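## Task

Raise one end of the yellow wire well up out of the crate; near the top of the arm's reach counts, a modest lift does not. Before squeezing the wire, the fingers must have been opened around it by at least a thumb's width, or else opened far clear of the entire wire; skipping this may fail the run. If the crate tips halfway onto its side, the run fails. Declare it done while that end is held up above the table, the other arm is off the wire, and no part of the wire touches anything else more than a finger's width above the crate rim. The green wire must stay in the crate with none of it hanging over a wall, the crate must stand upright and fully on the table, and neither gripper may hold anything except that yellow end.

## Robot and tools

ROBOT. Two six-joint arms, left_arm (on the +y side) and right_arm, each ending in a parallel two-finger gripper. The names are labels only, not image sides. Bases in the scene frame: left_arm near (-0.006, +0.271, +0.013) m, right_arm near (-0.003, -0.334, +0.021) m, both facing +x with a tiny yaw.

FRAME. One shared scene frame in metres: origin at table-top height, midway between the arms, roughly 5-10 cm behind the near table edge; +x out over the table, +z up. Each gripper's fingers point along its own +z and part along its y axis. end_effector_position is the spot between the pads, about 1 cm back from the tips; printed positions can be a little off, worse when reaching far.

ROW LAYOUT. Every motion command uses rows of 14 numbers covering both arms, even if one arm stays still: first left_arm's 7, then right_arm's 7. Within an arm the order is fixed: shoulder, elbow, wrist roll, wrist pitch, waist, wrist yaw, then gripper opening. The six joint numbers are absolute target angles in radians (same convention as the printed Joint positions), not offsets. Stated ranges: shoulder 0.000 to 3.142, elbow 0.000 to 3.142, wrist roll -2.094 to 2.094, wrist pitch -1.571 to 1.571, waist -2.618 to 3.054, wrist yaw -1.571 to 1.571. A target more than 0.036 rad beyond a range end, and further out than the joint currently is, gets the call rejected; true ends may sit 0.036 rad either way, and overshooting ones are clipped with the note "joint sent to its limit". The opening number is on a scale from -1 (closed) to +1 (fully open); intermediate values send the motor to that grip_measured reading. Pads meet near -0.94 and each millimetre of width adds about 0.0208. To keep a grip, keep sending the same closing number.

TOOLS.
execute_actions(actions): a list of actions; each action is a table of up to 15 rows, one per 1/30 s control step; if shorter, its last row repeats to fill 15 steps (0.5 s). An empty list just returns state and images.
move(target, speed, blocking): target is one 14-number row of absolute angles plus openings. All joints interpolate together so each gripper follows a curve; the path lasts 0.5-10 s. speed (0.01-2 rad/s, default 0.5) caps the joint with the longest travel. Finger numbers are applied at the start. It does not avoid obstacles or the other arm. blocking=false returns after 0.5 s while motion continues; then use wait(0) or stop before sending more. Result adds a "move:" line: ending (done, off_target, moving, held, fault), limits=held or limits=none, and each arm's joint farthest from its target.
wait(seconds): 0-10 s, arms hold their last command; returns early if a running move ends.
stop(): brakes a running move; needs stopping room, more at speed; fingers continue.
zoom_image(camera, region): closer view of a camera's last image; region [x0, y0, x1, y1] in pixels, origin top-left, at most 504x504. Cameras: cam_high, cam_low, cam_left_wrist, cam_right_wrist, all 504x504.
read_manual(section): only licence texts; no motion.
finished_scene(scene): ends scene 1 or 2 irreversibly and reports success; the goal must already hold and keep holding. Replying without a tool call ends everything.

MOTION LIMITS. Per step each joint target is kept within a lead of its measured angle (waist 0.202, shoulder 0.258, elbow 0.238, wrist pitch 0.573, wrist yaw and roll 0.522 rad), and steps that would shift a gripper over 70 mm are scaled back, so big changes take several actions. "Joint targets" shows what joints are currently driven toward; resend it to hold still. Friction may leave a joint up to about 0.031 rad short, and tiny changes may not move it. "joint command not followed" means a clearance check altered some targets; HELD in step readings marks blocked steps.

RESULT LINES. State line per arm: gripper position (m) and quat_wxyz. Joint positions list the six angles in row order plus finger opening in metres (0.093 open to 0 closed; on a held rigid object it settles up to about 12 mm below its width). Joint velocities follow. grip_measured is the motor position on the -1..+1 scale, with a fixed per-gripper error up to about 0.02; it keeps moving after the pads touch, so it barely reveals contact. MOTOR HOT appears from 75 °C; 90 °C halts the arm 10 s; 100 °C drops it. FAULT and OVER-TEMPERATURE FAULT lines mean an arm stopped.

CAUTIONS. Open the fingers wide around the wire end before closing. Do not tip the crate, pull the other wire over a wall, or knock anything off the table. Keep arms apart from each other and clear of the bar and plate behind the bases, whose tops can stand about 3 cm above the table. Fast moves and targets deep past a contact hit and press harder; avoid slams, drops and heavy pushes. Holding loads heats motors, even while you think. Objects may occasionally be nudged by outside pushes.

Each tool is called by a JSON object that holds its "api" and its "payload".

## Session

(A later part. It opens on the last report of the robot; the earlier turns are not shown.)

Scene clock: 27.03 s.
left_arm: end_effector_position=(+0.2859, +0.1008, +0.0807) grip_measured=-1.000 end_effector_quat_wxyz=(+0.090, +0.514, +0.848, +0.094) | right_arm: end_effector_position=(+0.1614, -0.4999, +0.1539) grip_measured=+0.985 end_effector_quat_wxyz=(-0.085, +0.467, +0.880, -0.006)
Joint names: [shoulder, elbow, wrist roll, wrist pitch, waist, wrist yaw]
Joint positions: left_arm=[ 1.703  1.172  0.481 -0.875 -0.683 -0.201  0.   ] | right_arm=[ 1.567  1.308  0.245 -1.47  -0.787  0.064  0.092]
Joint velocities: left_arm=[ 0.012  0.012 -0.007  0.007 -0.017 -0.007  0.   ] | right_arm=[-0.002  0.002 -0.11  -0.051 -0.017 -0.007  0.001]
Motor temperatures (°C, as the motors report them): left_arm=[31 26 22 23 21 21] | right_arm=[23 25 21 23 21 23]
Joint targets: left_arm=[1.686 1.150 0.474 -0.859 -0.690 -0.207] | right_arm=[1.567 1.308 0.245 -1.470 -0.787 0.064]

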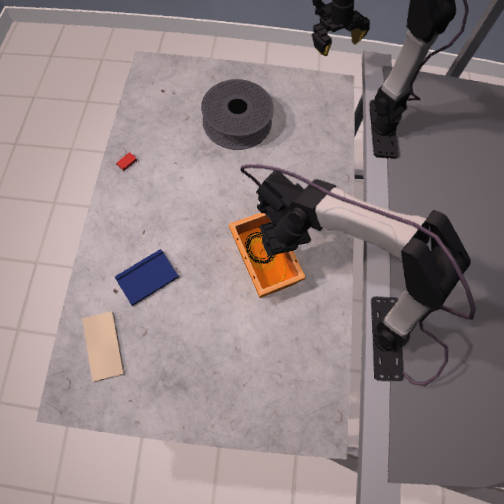

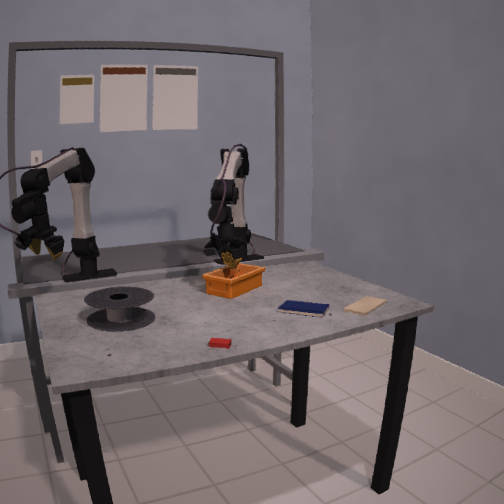

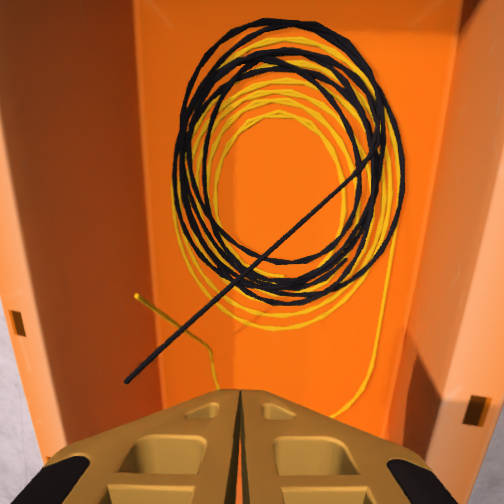

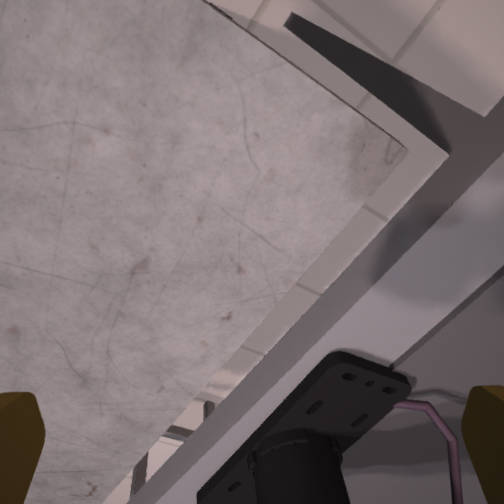

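{"api": "move", "payload": {"target": [1.686,1.262,0.474,-0.97,-0.69,-0.207,-0.38,1.567,1.308,0.245,-1.47,-0.787,0.064,1], "speed": 0.4}}

{"api": "move", "payload": {"target": [1.884,1.47,0.511,-1.048,-0.632,-0.207,-0.38,1.567,1.308,0.245,-1.47,-0.787,0.064,1], "speed": 0.5}}

Scene clock: 33.20 s.
left_arm: end_effector_position=(+0.2861, +0.1007, +0.0965) grip_measured=-0.381 end_effector_quat_wxyz=(+0.081, +0.515, +0.848, +0.095) | right_arm: end_effector_position=(+0.1614, -0.4999, +0.1539) grip_measured=+0.985 end_effector_quat_wxyz=(-0.085, +0.467, +0.880, -0.006)
Joint names: [shoulder, elbow, wrist roll, wrist pitch, waist, wrist yaw]
Joint positions: left_arm=[ 1.703  1.24   0.48  -0.96  -0.683 -0.201  0.027] | right_arm=[ 1.567  1.308  0.245 -1.47  -0.787  0.064  0.092]
Joint velocities: left_arm=[ 0.002  0.007  0.022 -0.007 -0.002  0.11   0.   ] | right_arm=[-0.012 -0.007  0.037  0.037 -0.012  0.007  0.   ]
Motor temperatures (°C, as the motors report them): left_arm=[32 27 22 23 21 21] | right_arm=[24 26 21 23 21 23]
Joint targets: left_arm=[1.686 1.262 0.474 -0.970 -0.690 -0.207] | right_arm=[1.567 1.308 0.245 -1.470 -0.787 0.064]
move: off_target (left_arm); limits=none; left_arm: farthest joint: the elbow, 0.022 radians from its target (0.090 radians at the start); right_arm: farthest joint: the waist, 0.000 radians from its target (0.000 radians at the start)

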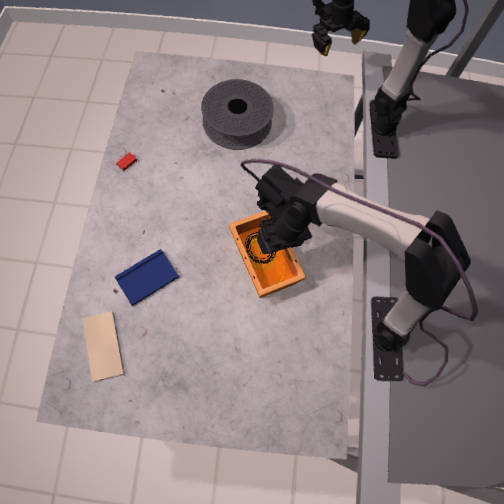

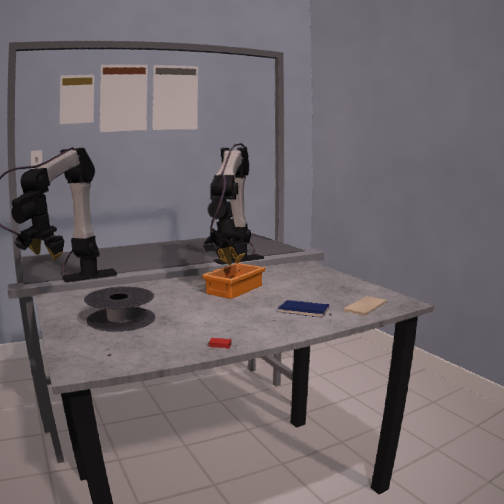

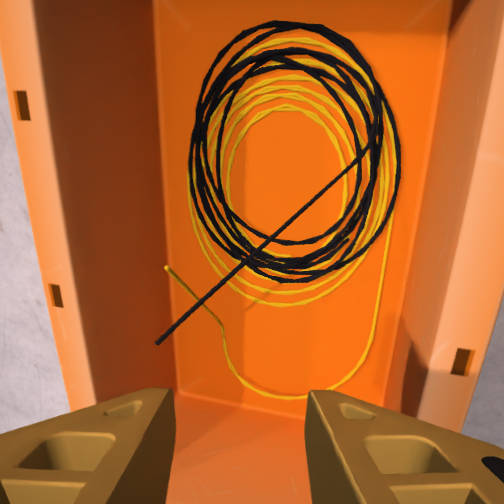

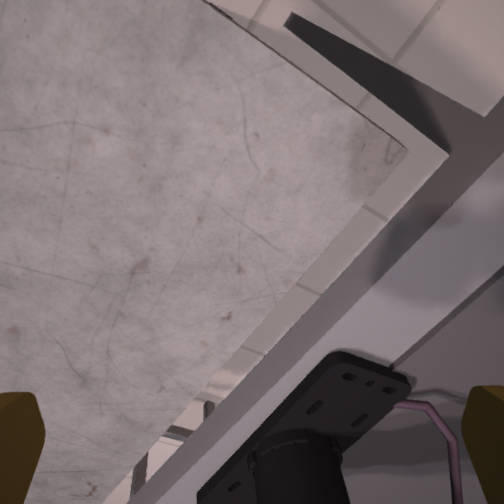

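Scene clock: 34.33 s.
left_arm: end_effector_position=(+0.3230, +0.0943, +0.0950) grip_measured=-0.381 end_effector_quat_wxyz=(+0.058, +0.510, +0.853, +0.099) | right_arm: end_effector_position=(+0.1614, -0.4999, +0.1539) grip_measured=+0.985 end_effector_quat_wxyz=(-0.085, +0.467, +0.880, -0.006)
Joint names: [shoulder, elbow, wrist roll, wrist pitch, waist, wrist yaw]
Joint positions: left_arm=[ 1.871  1.445  0.505 -1.037 -0.639 -0.201  0.027] | right_arm=[ 1.567  1.308  0.245 -1.47  -0.787  0.064  0.092]
Joint velocities: left_arm=[-0.022  0.007 -0.022  0.022 -0.007 -0.095 -0.   ] | right_arm=[-0.002  0.007  0.022  0.022  0.002  0.007  0.   ]
Motor temperatures (°C, as the motors report them): left_arm=[32 27 22 23 21 21] | right_arm=[24 26 21 23 21 23]
Joint targets: left_arm=[1.884 1.470 0.511 -1.048 -0.632 -0.207] | right_arm=[1.567 1.308 0.245 -1.470 -0.787 0.064]
move: off_target (left_arm); limits=none; left_arm: farthest joint: the elbow, 0.025 radians from its target (0.230 radians at the start); right_arm: farthest joint: the waist, 0.000 radians from its target (0.000 radians at the start)

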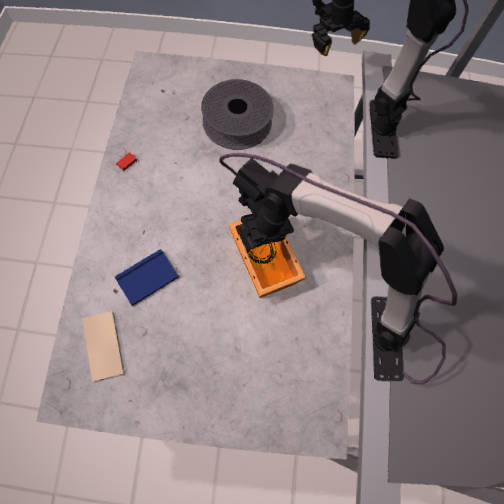

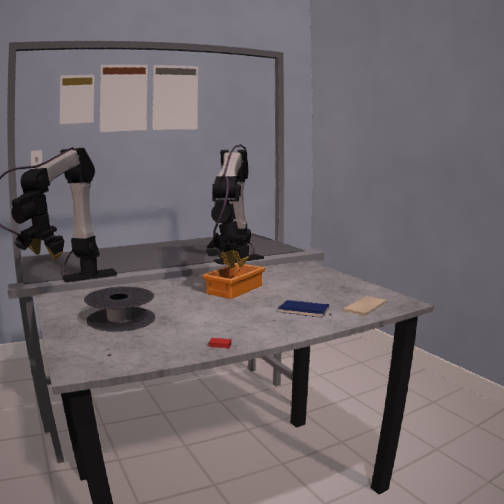

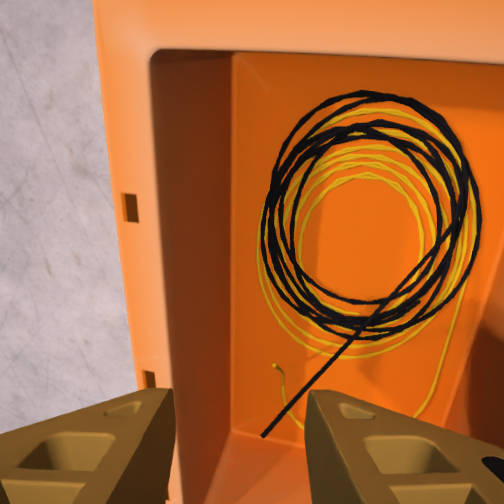

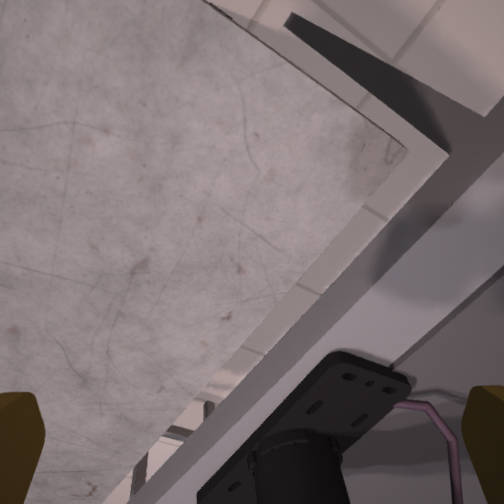

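{"api": "move", "payload": {"target": [1.802,1.254,0.524,-0.902,-0.617,-0.207,-0.38,1.567,1.308,0.245,-1.47,-0.787,0.064,1], "speed": 0.4}}

Scene clock: 37.37 s.
left_arm: end_effector_position=(+0.3084, +0.1099, +0.0690) grip_measured=-0.381 end_effector_quat_wxyz=(+0.056, +0.509, +0.853, +0.100) | right_arm: end_effector_position=(+0.1614, -0.4999, +0.1539) grip_measured=+0.985 end_effector_quat_wxyz=(-0.085, +0.467, +0.880, -0.006)
Joint names: [shoulder, elbow, wrist roll, wrist pitch, waist, wrist yaw]
Joint positions: left_arm=[ 1.821  1.274  0.519 -0.918 -0.625 -0.201  0.027] | right_arm=[ 1.567  1.308  0.245 -1.47  -0.787  0.064  0.092]
Joint velocities: left_arm=[-0.007 -0.022  0.007 -0.022  0.017 -0.051  0.001] | right_arm=[-0.012 -0.002 -0.037 -0.051  0.002 -0.022 -0.   ]
Motor temperatures (°C, as the motors report them): left_arm=[33 28 22 23 21 21] | right_arm=[24 26 21 23 21 23]
Joint targets: left_arm=[1.802 1.254 0.524 -0.902 -0.617 -0.207] | right_arm=[1.567 1.308 0.245 -1.470 -0.787 0.064]
move: done; limits=none; left_arm: farthest joint: the elbow, 0.020 radians from its target (0.191 radians at the start); right_arm: farthest joint: the waist, 0.000 radians from its target (0.000 radians at the start)

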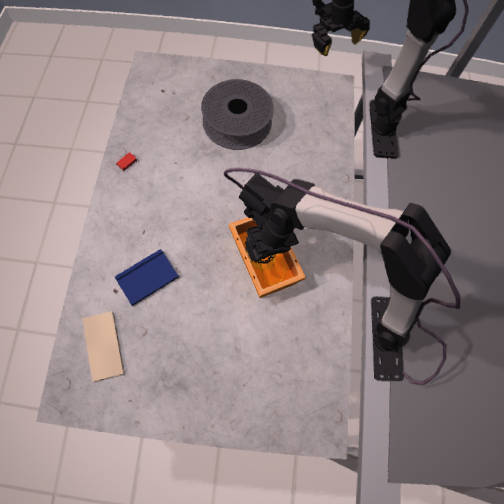

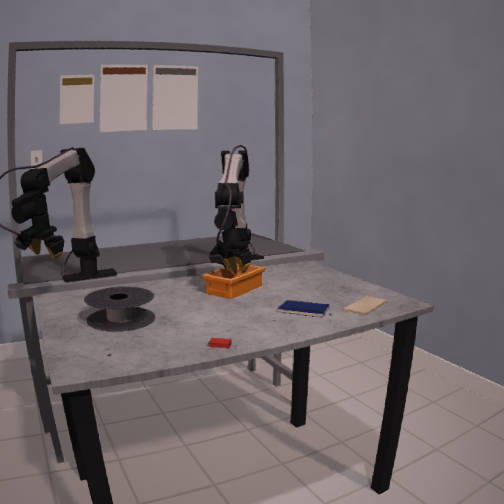

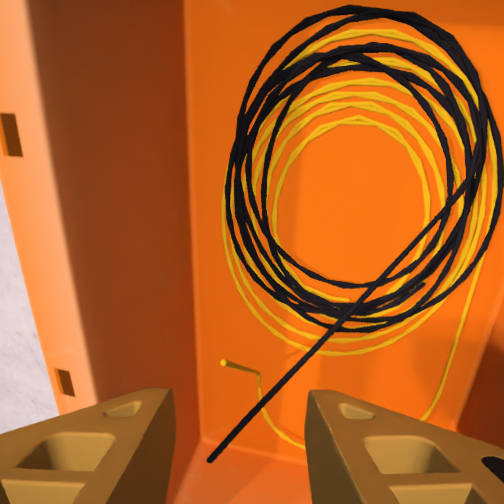

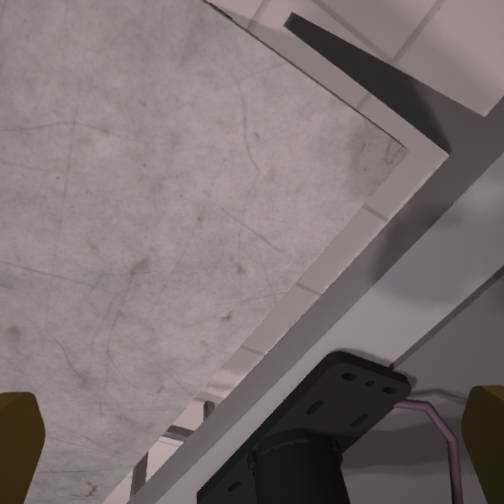

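{"api": "move", "payload": {"target": [1.748,1.19,0.464,-0.89,-0.681,-0.207,-0.75,1.567,1.308,0.245,-1.47,-0.787,0.064,1], "speed": 0.2}}

Scene clock: 38.57 s.
left_arm: end_effector_position=(+0.2892, +0.1022, +0.0713) grip_measured=-0.748 end_effector_quat_wxyz=(+0.064, +0.510, +0.853, +0.097) | right_arm: end_effector_position=(+0.1614, -0.4999, +0.1539) grip_measured=+0.985 end_effector_quat_wxyz=(-0.085, +0.467, +0.880, -0.006)
Joint names: [shoulder, elbow, wrist roll, wrist pitch, waist, wrist yaw]
Joint positions: left_arm=[ 1.764  1.213  0.471 -0.905 -0.675 -0.201  0.009] | right_arm=[ 1.567  1.308  0.245 -1.47  -0.787  0.064  0.092]
Joint velocities: left_arm=[ 0.002  0.012  0.022  0.007 -0.012 -0.051  0.001] | right_arm=[-0.012 -0.002 -0.022  0.022  0.012 -0.037  0.   ]
Motor temperatures (°C, as the motors report them): left_arm=[33 28 22 23 21 21] | right_arm=[24 26 21 23 21 23]
Joint targets: left_arm=[1.748 1.190 0.464 -0.890 -0.681 -0.207] | right_arm=[1.567 1.308 0.245 -1.470 -0.787 0.064]
move: off_target (left_arm); limits=none; left_arm: farthest joint: the elbow, 0.023 radians from its target (0.084 radians at the start); right_arm: farthest joint: the waist, 0.000 radians from its target (0.000 radians at the start)

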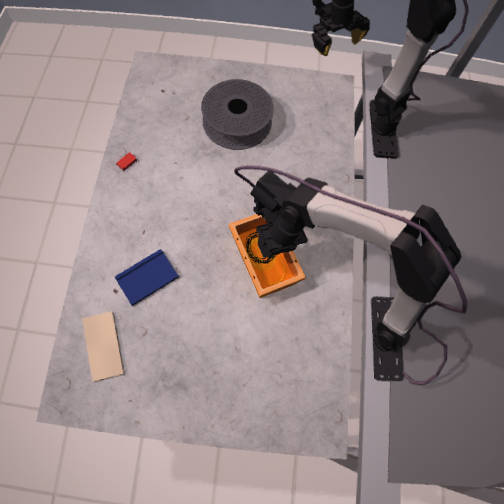

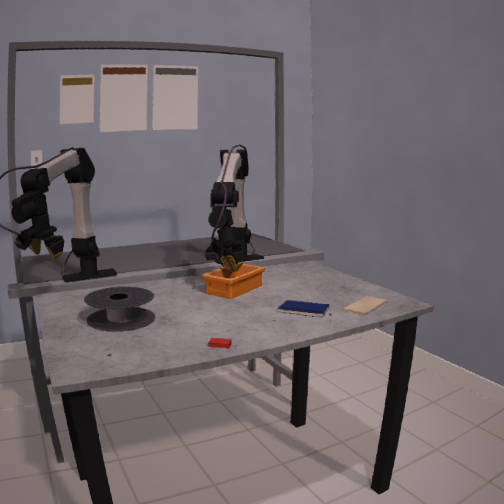

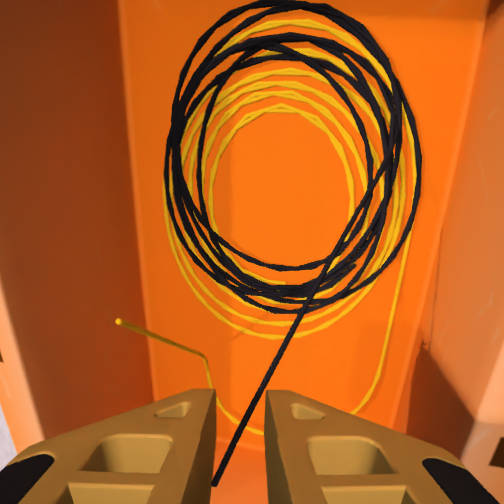

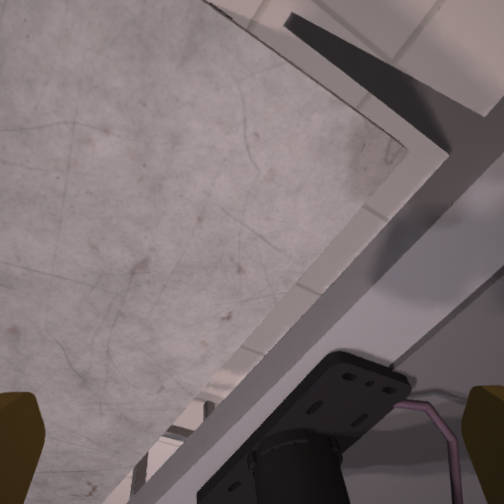

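{"api": "move", "payload": {"target": [1.686,1.275,0.464,-1.0,-0.70,-0.207,-0.75,1.567,1.308,0.245,-1.47,-0.787,0.064,1], "speed": 0.4}}

{"api": "move", "payload": {"target": [1.87,1.455,0.511,-1.048,-0.626,-0.207,-0.38,1.567,1.308,0.245,-1.47,-0.787,0.064,1], "speed": 0.5}}

Scene clock: 40.10 s.
left_arm: end_effector_position=(+0.2828, +0.0995, +0.1023) grip_measured=-0.748 end_effector_quat_wxyz=(+0.079, +0.515, +0.848, +0.095) | right_arm: end_effector_position=(+0.1614, -0.4999, +0.1539) grip_measured=+0.985 end_effector_quat_wxyz=(-0.085, +0.467, +0.880, -0.006)
Joint names: [shoulder, elbow, wrist roll, wrist pitch, waist, wrist yaw]
Joint positions: left_arm=[ 1.696  1.256  0.47  -0.989 -0.692 -0.201  0.009] | right_arm=[ 1.567  1.308  0.245 -1.47  -0.787  0.064  0.092]
Joint velocities: left_arm=[-0.007  0.012  0.022  0.007 -0.017  0.066 -0.   ] | right_arm=[ 0.012  0.002  0.022 -0.007 -0.017  0.037  0.001]
Motor temperatures (°C, as the motors report them): left_arm=[33 28 22 23 21 21] | right_arm=[24 26 21 23 21 23]
Joint targets: left_arm=[1.686 1.275 0.464 -1.000 -0.700 -0.207] | right_arm=[1.567 1.308 0.245 -1.470 -0.787 0.064]
move: done; limits=none; left_arm: farthest joint: the elbow, 0.019 radians from its target (0.062 radians at the start); right_arm: farthest joint: the waist, 0.000 radians from its target (0.000 radians at the start)

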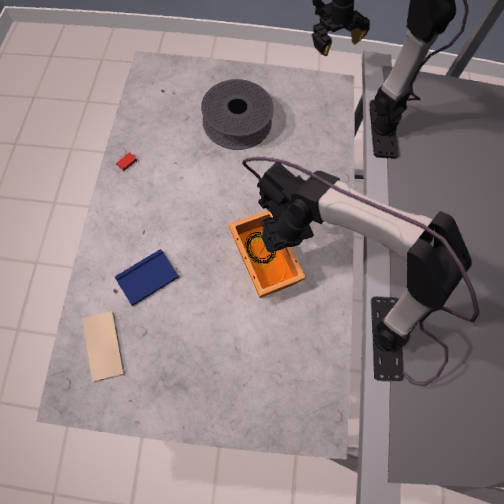

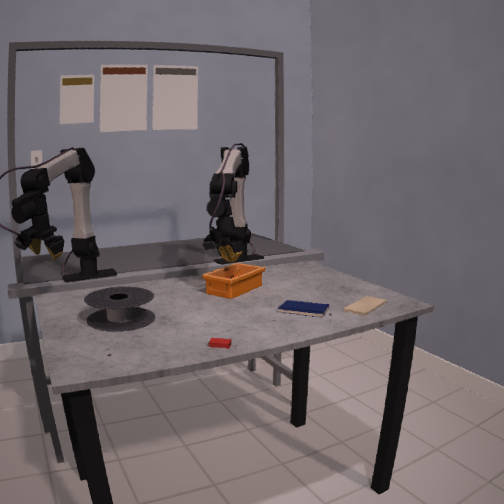

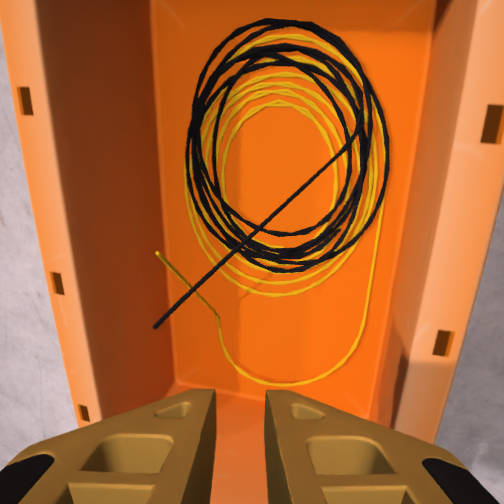

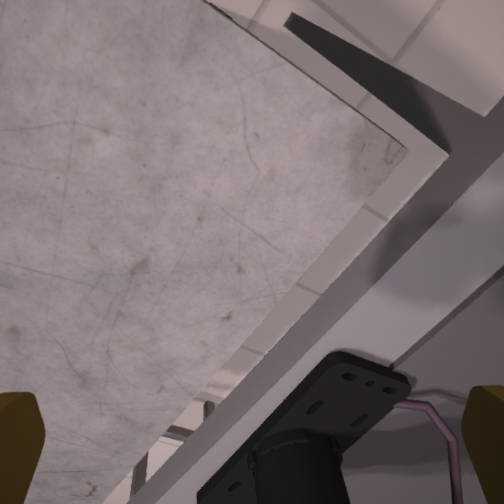

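Scene clock: 41.17 s.
left_arm: end_effector_position=(+0.3209, +0.0989, +0.0951) grip_measured=-0.381 end_effector_quat_wxyz=(+0.056, +0.507, +0.855, +0.099) | right_arm: end_effector_position=(+0.1614, -0.4999, +0.1539) grip_measured=+0.985 end_effector_quat_wxyz=(-0.085, +0.467, +0.880, -0.006)
Joint names: [shoulder, elbow, wrist roll, wrist pitch, waist, wrist yaw]
Joint positions: left_arm=[ 1.859  1.429  0.506 -1.037 -0.632 -0.202  0.027] | right_arm=[ 1.567  1.308  0.245 -1.47  -0.787  0.064  0.092]
Joint velocities: left_arm=[ 0.002  0.017  0.037 -0.051  0.017  0.037  0.   ] | right_arm=[-0.012 -0.002 -0.037  0.022 -0.017 -0.007 -0.001]
Motor temperatures (°C, as the motors report them): left_arm=[33 28 22 23 21 21] | right_arm=[24 26 21 23 21 23]
Joint targets: left_arm=[1.870 1.455 0.511 -1.048 -0.626 -0.207] | right_arm=[1.567 1.308 0.245 -1.470 -0.787 0.064]
move: off_target (left_arm); limits=none; left_arm: farthest joint: the elbow, 0.026 radians from its target (0.199 radians at the start); right_arm: farthest joint: the waist, 0.000 radians from its target (0.000 radians at the start)

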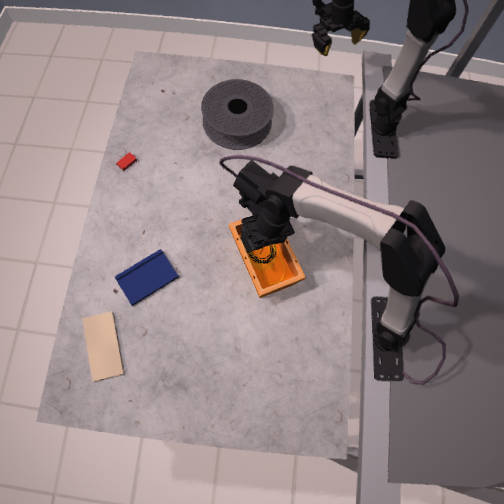

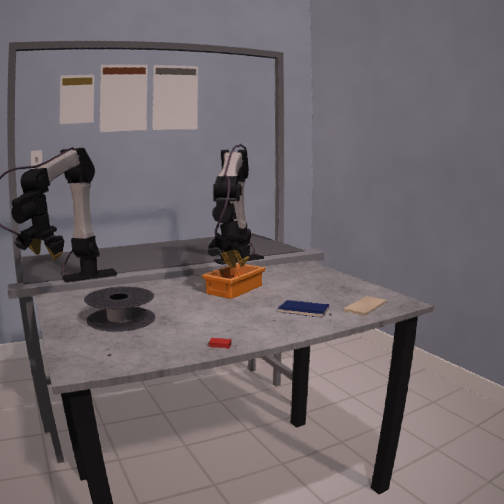

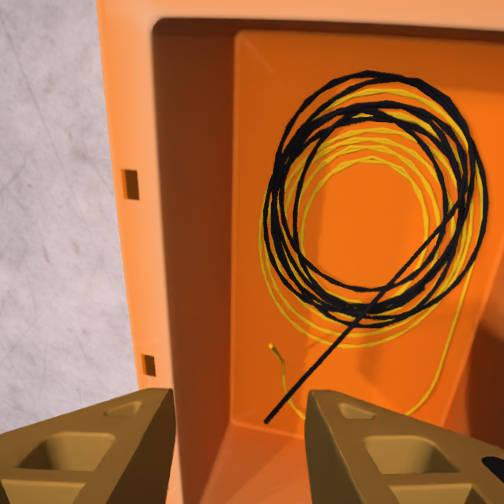

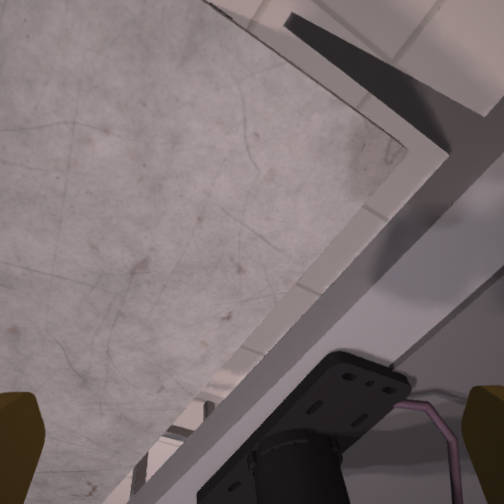

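{"api": "move", "payload": {"target": [1.892,1.389,1.062,-0.975,-0.626,-0.207,-0.42,1.567,1.308,0.245,-1.47,-0.787,0.064,1], "speed": 0.8}}

Scene clock: 44.43 s.
left_arm: end_effector_position=(+0.3249, +0.0964, +0.0834) grip_measured=-0.418 end_effector_quat_wxyz=(+0.030, +0.719, +0.685, +0.112) | right_arm: end_effector_position=(+0.1614, -0.4999, +0.1539) grip_measured=+0.985 end_effector_quat_wxyz=(-0.085, +0.467, +0.880, -0.006)
Joint names: [shoulder, elbow, wrist roll, wrist pitch, waist, wrist yaw]
Joint positions: left_arm=[ 1.88   1.409  1.056 -0.989 -0.632 -0.202  0.025] | right_arm=[ 1.567  1.308  0.245 -1.47  -0.787  0.064  0.092]
Joint velocities: left_arm=[-0.002  0.002  0.022 -0.007  0.007  0.022 -0.   ] | right_arm=[ 0.007 -0.002 -0.022 -0.007 -0.002 -0.051  0.001]
Motor temperatures (°C, as the motors report them): left_arm=[33 29 22 23 21 21] | right_arm=[24 26 21 23 21 23]
Joint targets: left_arm=[1.892 1.389 1.062 -0.975 -0.626 -0.207] | right_arm=[1.567 1.308 0.245 -1.470 -0.787 0.064]
move: done; limits=none; left_arm: farthest joint: the elbow, 0.020 radians from its target (0.040 radians at the start); right_arm: farthest joint: the waist, 0.000 radians from its target (0.000 radians at the start)

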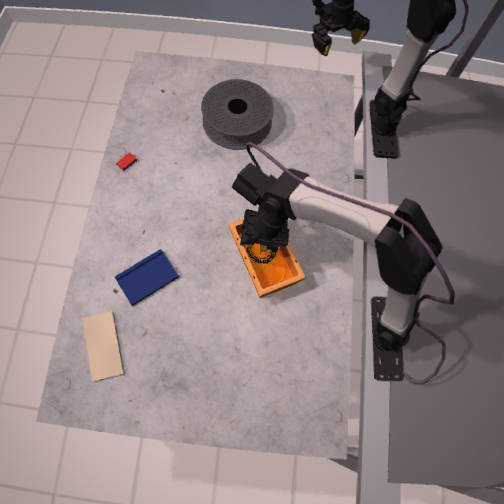

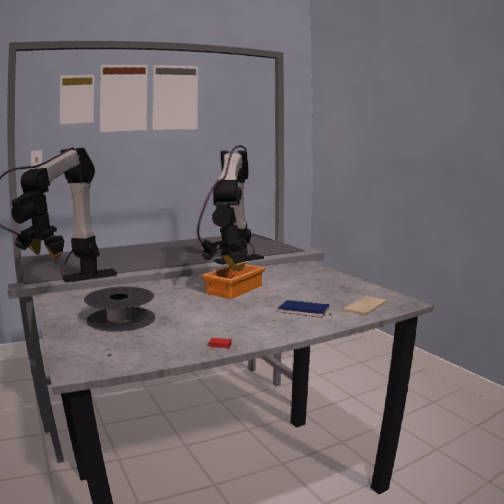

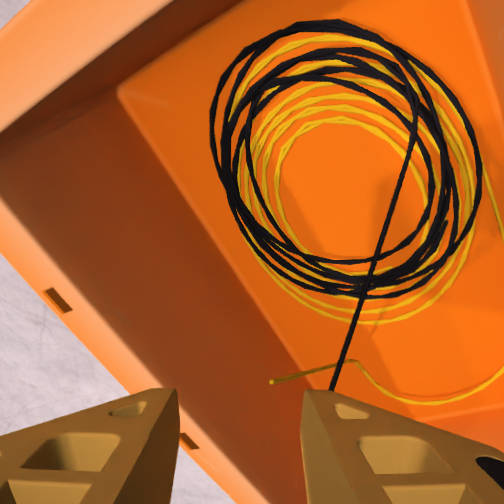

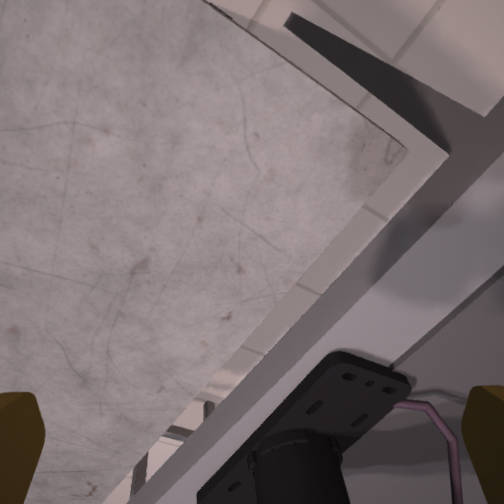

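{"api": "move", "payload": {"target": [1.901,1.348,1.062,-0.937,-0.644,-0.207,-0.42,1.567,1.308,0.245,-1.47,-0.787,0.064,1], "speed": 0.15}}

Scene clock: 45.83 s.
left_arm: end_effector_position=(+0.3220, +0.0982, +0.0709) grip_measured=-0.418 end_effector_quat_wxyz=(+0.025, +0.720, +0.684, +0.110) | right_arm: end_effector_position=(+0.1614, -0.4999, +0.1539) grip_measured=+0.985 end_effector_quat_wxyz=(-0.085, +0.467, +0.880, -0.006)
Joint names: [shoulder, elbow, wrist roll, wrist pitch, waist, wrist yaw]
Joint positions: left_arm=[ 1.888  1.369  1.057 -0.952 -0.632 -0.202  0.025] | right_arm=[ 1.567  1.308  0.245 -1.47  -0.787  0.064  0.092]
Joint velocities: left_arm=[-0.002 -0.007 -0.066  0.037  0.012  0.007  0.001] | right_arm=[-0.007  0.007 -0.037 -0.007  0.002 -0.037 -0.   ]
Motor temperatures (°C, as the motors report them): left_arm=[33 28 22 23 21 21] | right_arm=[24 26 21 23 21 23]
Joint targets: left_arm=[1.901 1.348 1.062 -0.937 -0.644 -0.207] | right_arm=[1.567 1.308 0.245 -1.470 -0.787 0.064]
move: off_target (left_arm); limits=none; left_arm: farthest joint: the elbow, 0.021 radians from its target (0.061 radians at the start); right_arm: farthest joint: the waist, 0.000 radians from its target (0.000 radians at the start)

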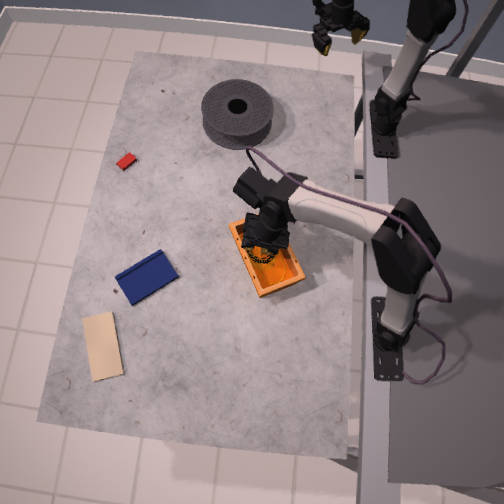

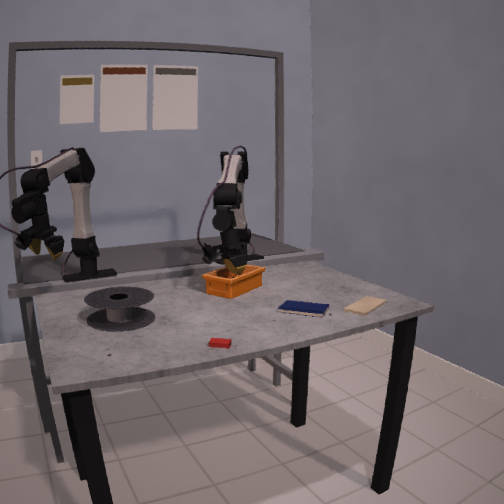

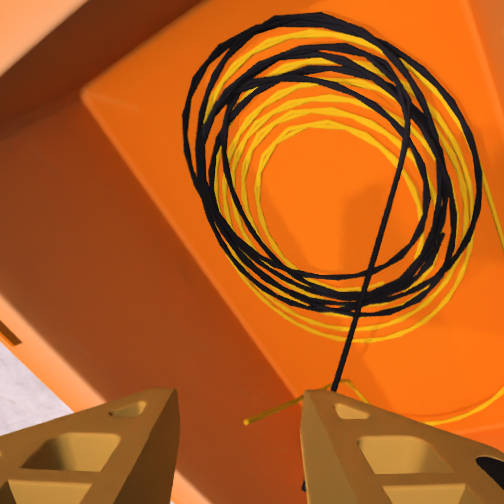

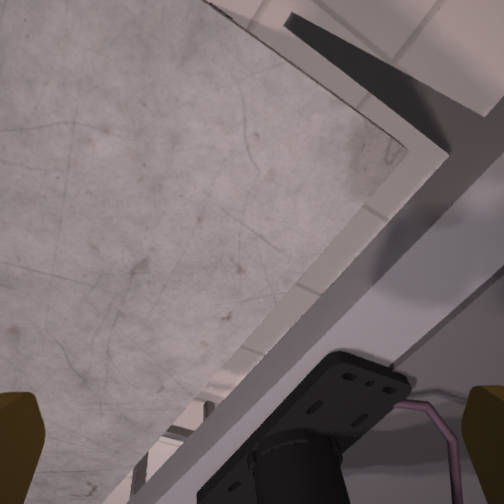

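{"api": "execute_actions", "payload": {"actions": [[[1.902,1.344,1.062,-0.931,-0.644,-0.207,-0.42,1.567,1.308,0.245,-1.47,-0.787,0.064,1],[1.903,1.340,1.062,-0.925,-0.644,-0.207,-0.42,1.567,1.308,0.245,-1.47,-0.787,0.064,1],[1.904,1.335,1.062,-0.92,-0.644,-0.207,-0.42,1.567,1.308,0.245,-1.47,-0.787,0.064,1],[1.904,1.335,1.062,-0.92,-0.644,-0.207,-0.42,1.567,1.308,0.245,-1.47,-0.787,0.064,1],[1.904,1.335,1.062,-0.92,-0.644,-0.207,-0.42,1.567,1.308,0.245,-1.47,-0.787,0.064,1],[1.904,1.335,1.062,-0.92,-0.644,-0.207,-0.48,1.567,1.308,0.245,-1.47,-0.787,0.064,1],[1.904,1.335,1.062,-0.92,-0.644,-0.207,-0.54,1.567,1.308,0.245,-1.47,-0.787,0.064,1],[1.904,1.335,1.062,-0.92,-0.644,-0.207,-0.6,1.567,1.308,0.245,-1.47,-0.787,0.064,1],[1.904,1.335,1.062,-0.92,-0.644,-0.207,-0.66,1.567,1.308,0.245,-1.47,-0.787,0.064,1],[1.904,1.335,1.062,-0.92,-0.644,-0.207,-0.72,1.567,1.308,0.245,-1.47,-0.787,0.064,1],[1.904,1.335,1.062,-0.92,-0.644,-0.207,-0.78,1.567,1.308,0.245,-1.47,-0.787,0.064,1]]]}}

Scene clock: 47.00 s.
left_arm: end_effector_position=(+0.3220, +0.0983, +0.0679) grip_measured=-0.778 end_effector_quat_wxyz=(+0.027, +0.720, +0.684, +0.111) | right_arm: end_effector_position=(+0.1614, -0.4999, +0.1539) grip_measured=+0.985 end_effector_quat_wxyz=(-0.085, +0.467, +0.880, -0.006)
Joint names: [shoulder, elbow, wrist roll, wrist pitch, waist, wrist yaw]
Joint positions: left_arm=[ 1.888  1.356  1.057 -0.935 -0.632 -0.202  0.008] | right_arm=[ 1.567  1.308  0.245 -1.47  -0.787  0.064  0.092]
Joint velocities: left_arm=[ 0.007  0.012 -0.037 -0.007  0.007 -0.007  0.001] | right_arm=[-0.002 -0.017 -0.022 -0.037 -0.007  0.007  0.001]
Motor temperatures (°C, as the motors report them): left_arm=[33 28 22 23 21 21] | right_arm=[24 26 21 23 21 23]
Joint targets: left_arm=[1.904 1.335 1.062 -0.920 -0.644 -0.207] | right_arm=[1.567 1.308 0.245 -1.470 -0.787 0.064]
Step readings (joint positions):
0: left_arm=[1.888 1.369 1.057 -0.952 -0.632 -0.202] | right_arm=[1.567 1.308 0.245 -1.470 -0.787 0.064]
1: left_arm=[1.888 1.369 1.057 -0.951 -0.632 -0.202] | right_arm=[1.567 1.308 0.245 -1.470 -0.787 0.064]
2: left_arm=[1.888 1.369 1.057 -0.949 -0.632 -0.202] | right_arm=[1.567 1.308 0.245 -1.470 -0.787 0.064]
4: left_arm=[1.888 1.365 1.057 -0.942 -0.632 -0.202] | right_arm=[1.567 1.308 0.245 -1.470 -0.787 0.064]
8: left_arm=[1.888 1.357 1.057 -0.938 -0.632 -0.202] | right_arm=[1.567 1.308 0.245 -1.470 -0.787 0.064]
15: Joint positions above

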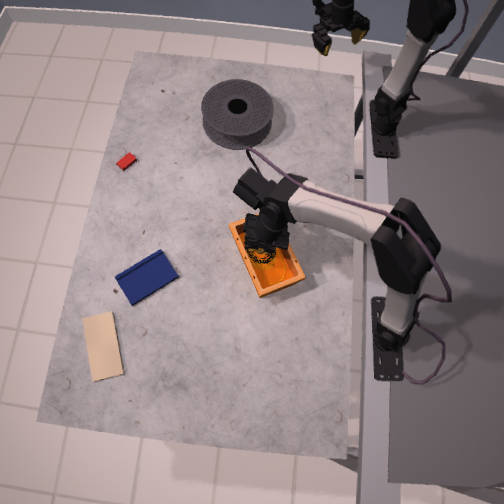

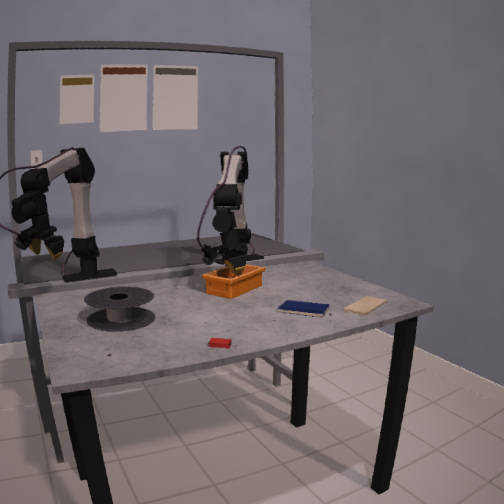

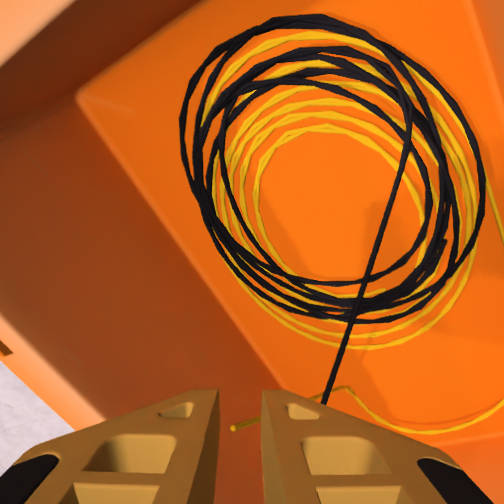

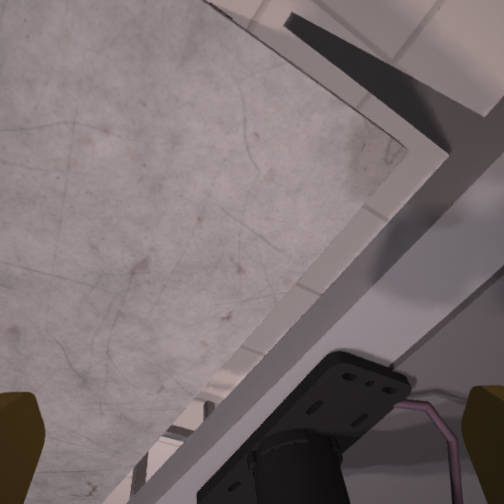

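{"api": "execute_actions", "payload": {"actions": [[[1.904,1.335,1.02,-0.92,-0.644,-0.207,-0.78,1.567,1.308,0.245,-1.47,-0.787,0.064,1],[1.904,1.335,0.97,-0.92,-0.644,-0.207,-0.78,1.567,1.308,0.245,-1.47,-0.787,0.064,1],[1.904,1.333,0.92,-0.918,-0.644,-0.207,-0.78,1.567,1.308,0.245,-1.47,-0.787,0.064,1],[1.904,1.331,0.87,-0.916,-0.644,-0.207,-0.78,1.567,1.308,0.245,-1.47,-0.787,0.064,1],[1.904,1.329,0.82,-0.914,-0.644,-0.207,-0.78,1.567,1.308,0.245,-1.47,-0.787,0.064,1],[1.904,1.327,0.77,-0.912,-0.644,-0.207,-0.78,1.567,1.308,0.245,-1.47,-0.787,0.064,1],[1.904,1.325,0.72,-0.91,-0.644,-0.207,-0.78,1.567,1.308,0.245,-1.47,-0.787,0.064,1],[1.904,1.323,0.67,-0.908,-0.644,-0.207,-0.78,1.567,1.308,0.245,-1.47,-0.787,0.064,1],[1.904,1.321,0.63,-0.906,-0.644,-0.207,-0.78,1.567,1.308,0.245,-1.47,-0.787,0.064,1]]]}}

Scene clock: 48.13 s.
left_arm: end_effector_position=(+0.3203, +0.0978, +0.0645) grip_measured=-0.779 end_effector_quat_wxyz=(+0.047, +0.581, +0.806, +0.104) | right_arm: end_effector_position=(+0.1614, -0.4999, +0.1539) grip_measured=+0.985 end_effector_quat_wxyz=(-0.085, +0.467, +0.880, -0.006)
Joint names: [shoulder, elbow, wrist roll, wrist pitch, waist, wrist yaw]
Joint positions: left_arm=[ 1.888  1.342  0.68  -0.922 -0.636 -0.202  0.008] | right_arm=[ 1.567  1.308  0.245 -1.47  -0.787  0.064  0.092]
Joint velocities: left_arm=[ 0.007  0.007 -0.33   0.037  0.012  0.022  0.   ] | right_arm=[ 0.017  0.002  0.007  0.007 -0.027  0.066 -0.   ]
Motor temperatures (°C, as the motors report them): left_arm=[33 28 22 23 21 21] | right_arm=[25 26 21 23 21 23]
Joint targets: left_arm=[1.904 1.321 0.630 -0.906 -0.644 -0.207] | right_arm=[1.567 1.308 0.245 -1.470 -0.787 0.064]
Step readings (joint positions):
0: left_arm=[1.888 1.356 1.057 -0.934 -0.632 -0.202] | right_arm=[1.567 1.308 0.245 -1.470 -0.787 0.064]
1: left_arm=[1.888 1.356 1.052 -0.934 -0.632 -0.202] | right_arm=[1.567 1.308 0.245 -1.470 -0.787 0.064]
2: left_arm=[1.888 1.356 1.039 -0.934 -0.632 -0.202] | right_arm=[1.567 1.308 0.245 -1.470 -0.787 0.064]
4: left_arm=[1.888 1.356 0.992 -0.934 -0.633 -0.202] | right_arm=[1.567 1.308 0.245 -1.470 -0.787 0.064]
8: left_arm=[1.888 1.356 0.848 -0.929 -0.636 -0.202] | right_arm=[1.567 1.308 0.245 -1.470 -0.787 0.064]
15: Joint positions above

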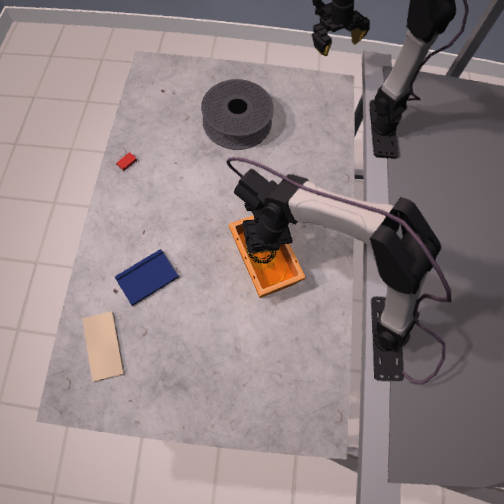

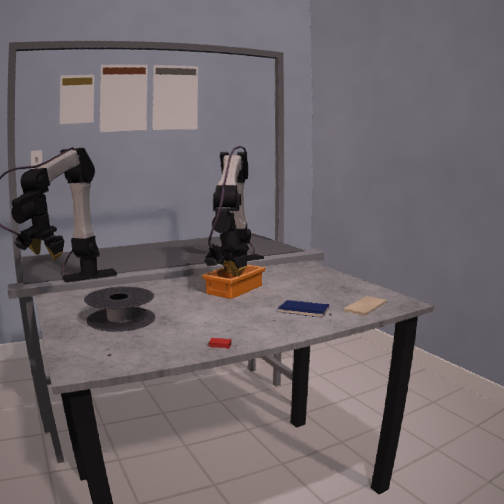

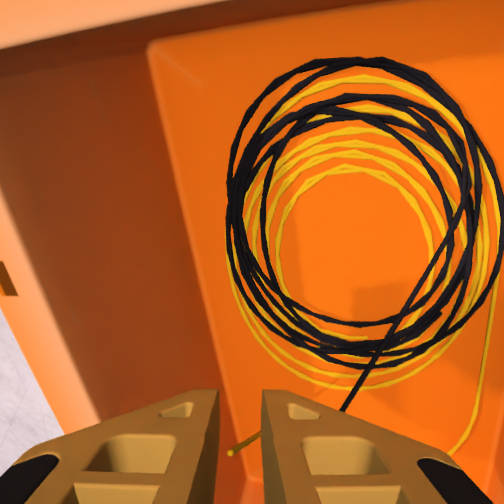

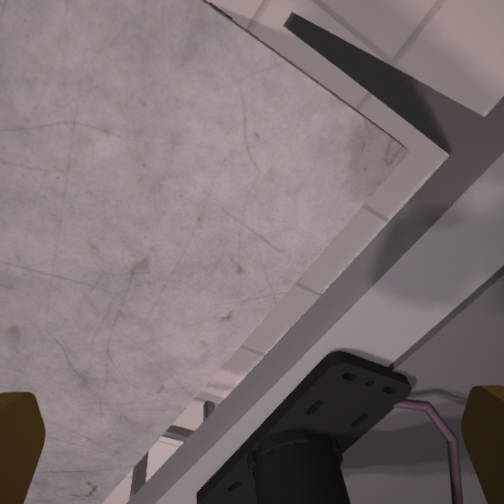

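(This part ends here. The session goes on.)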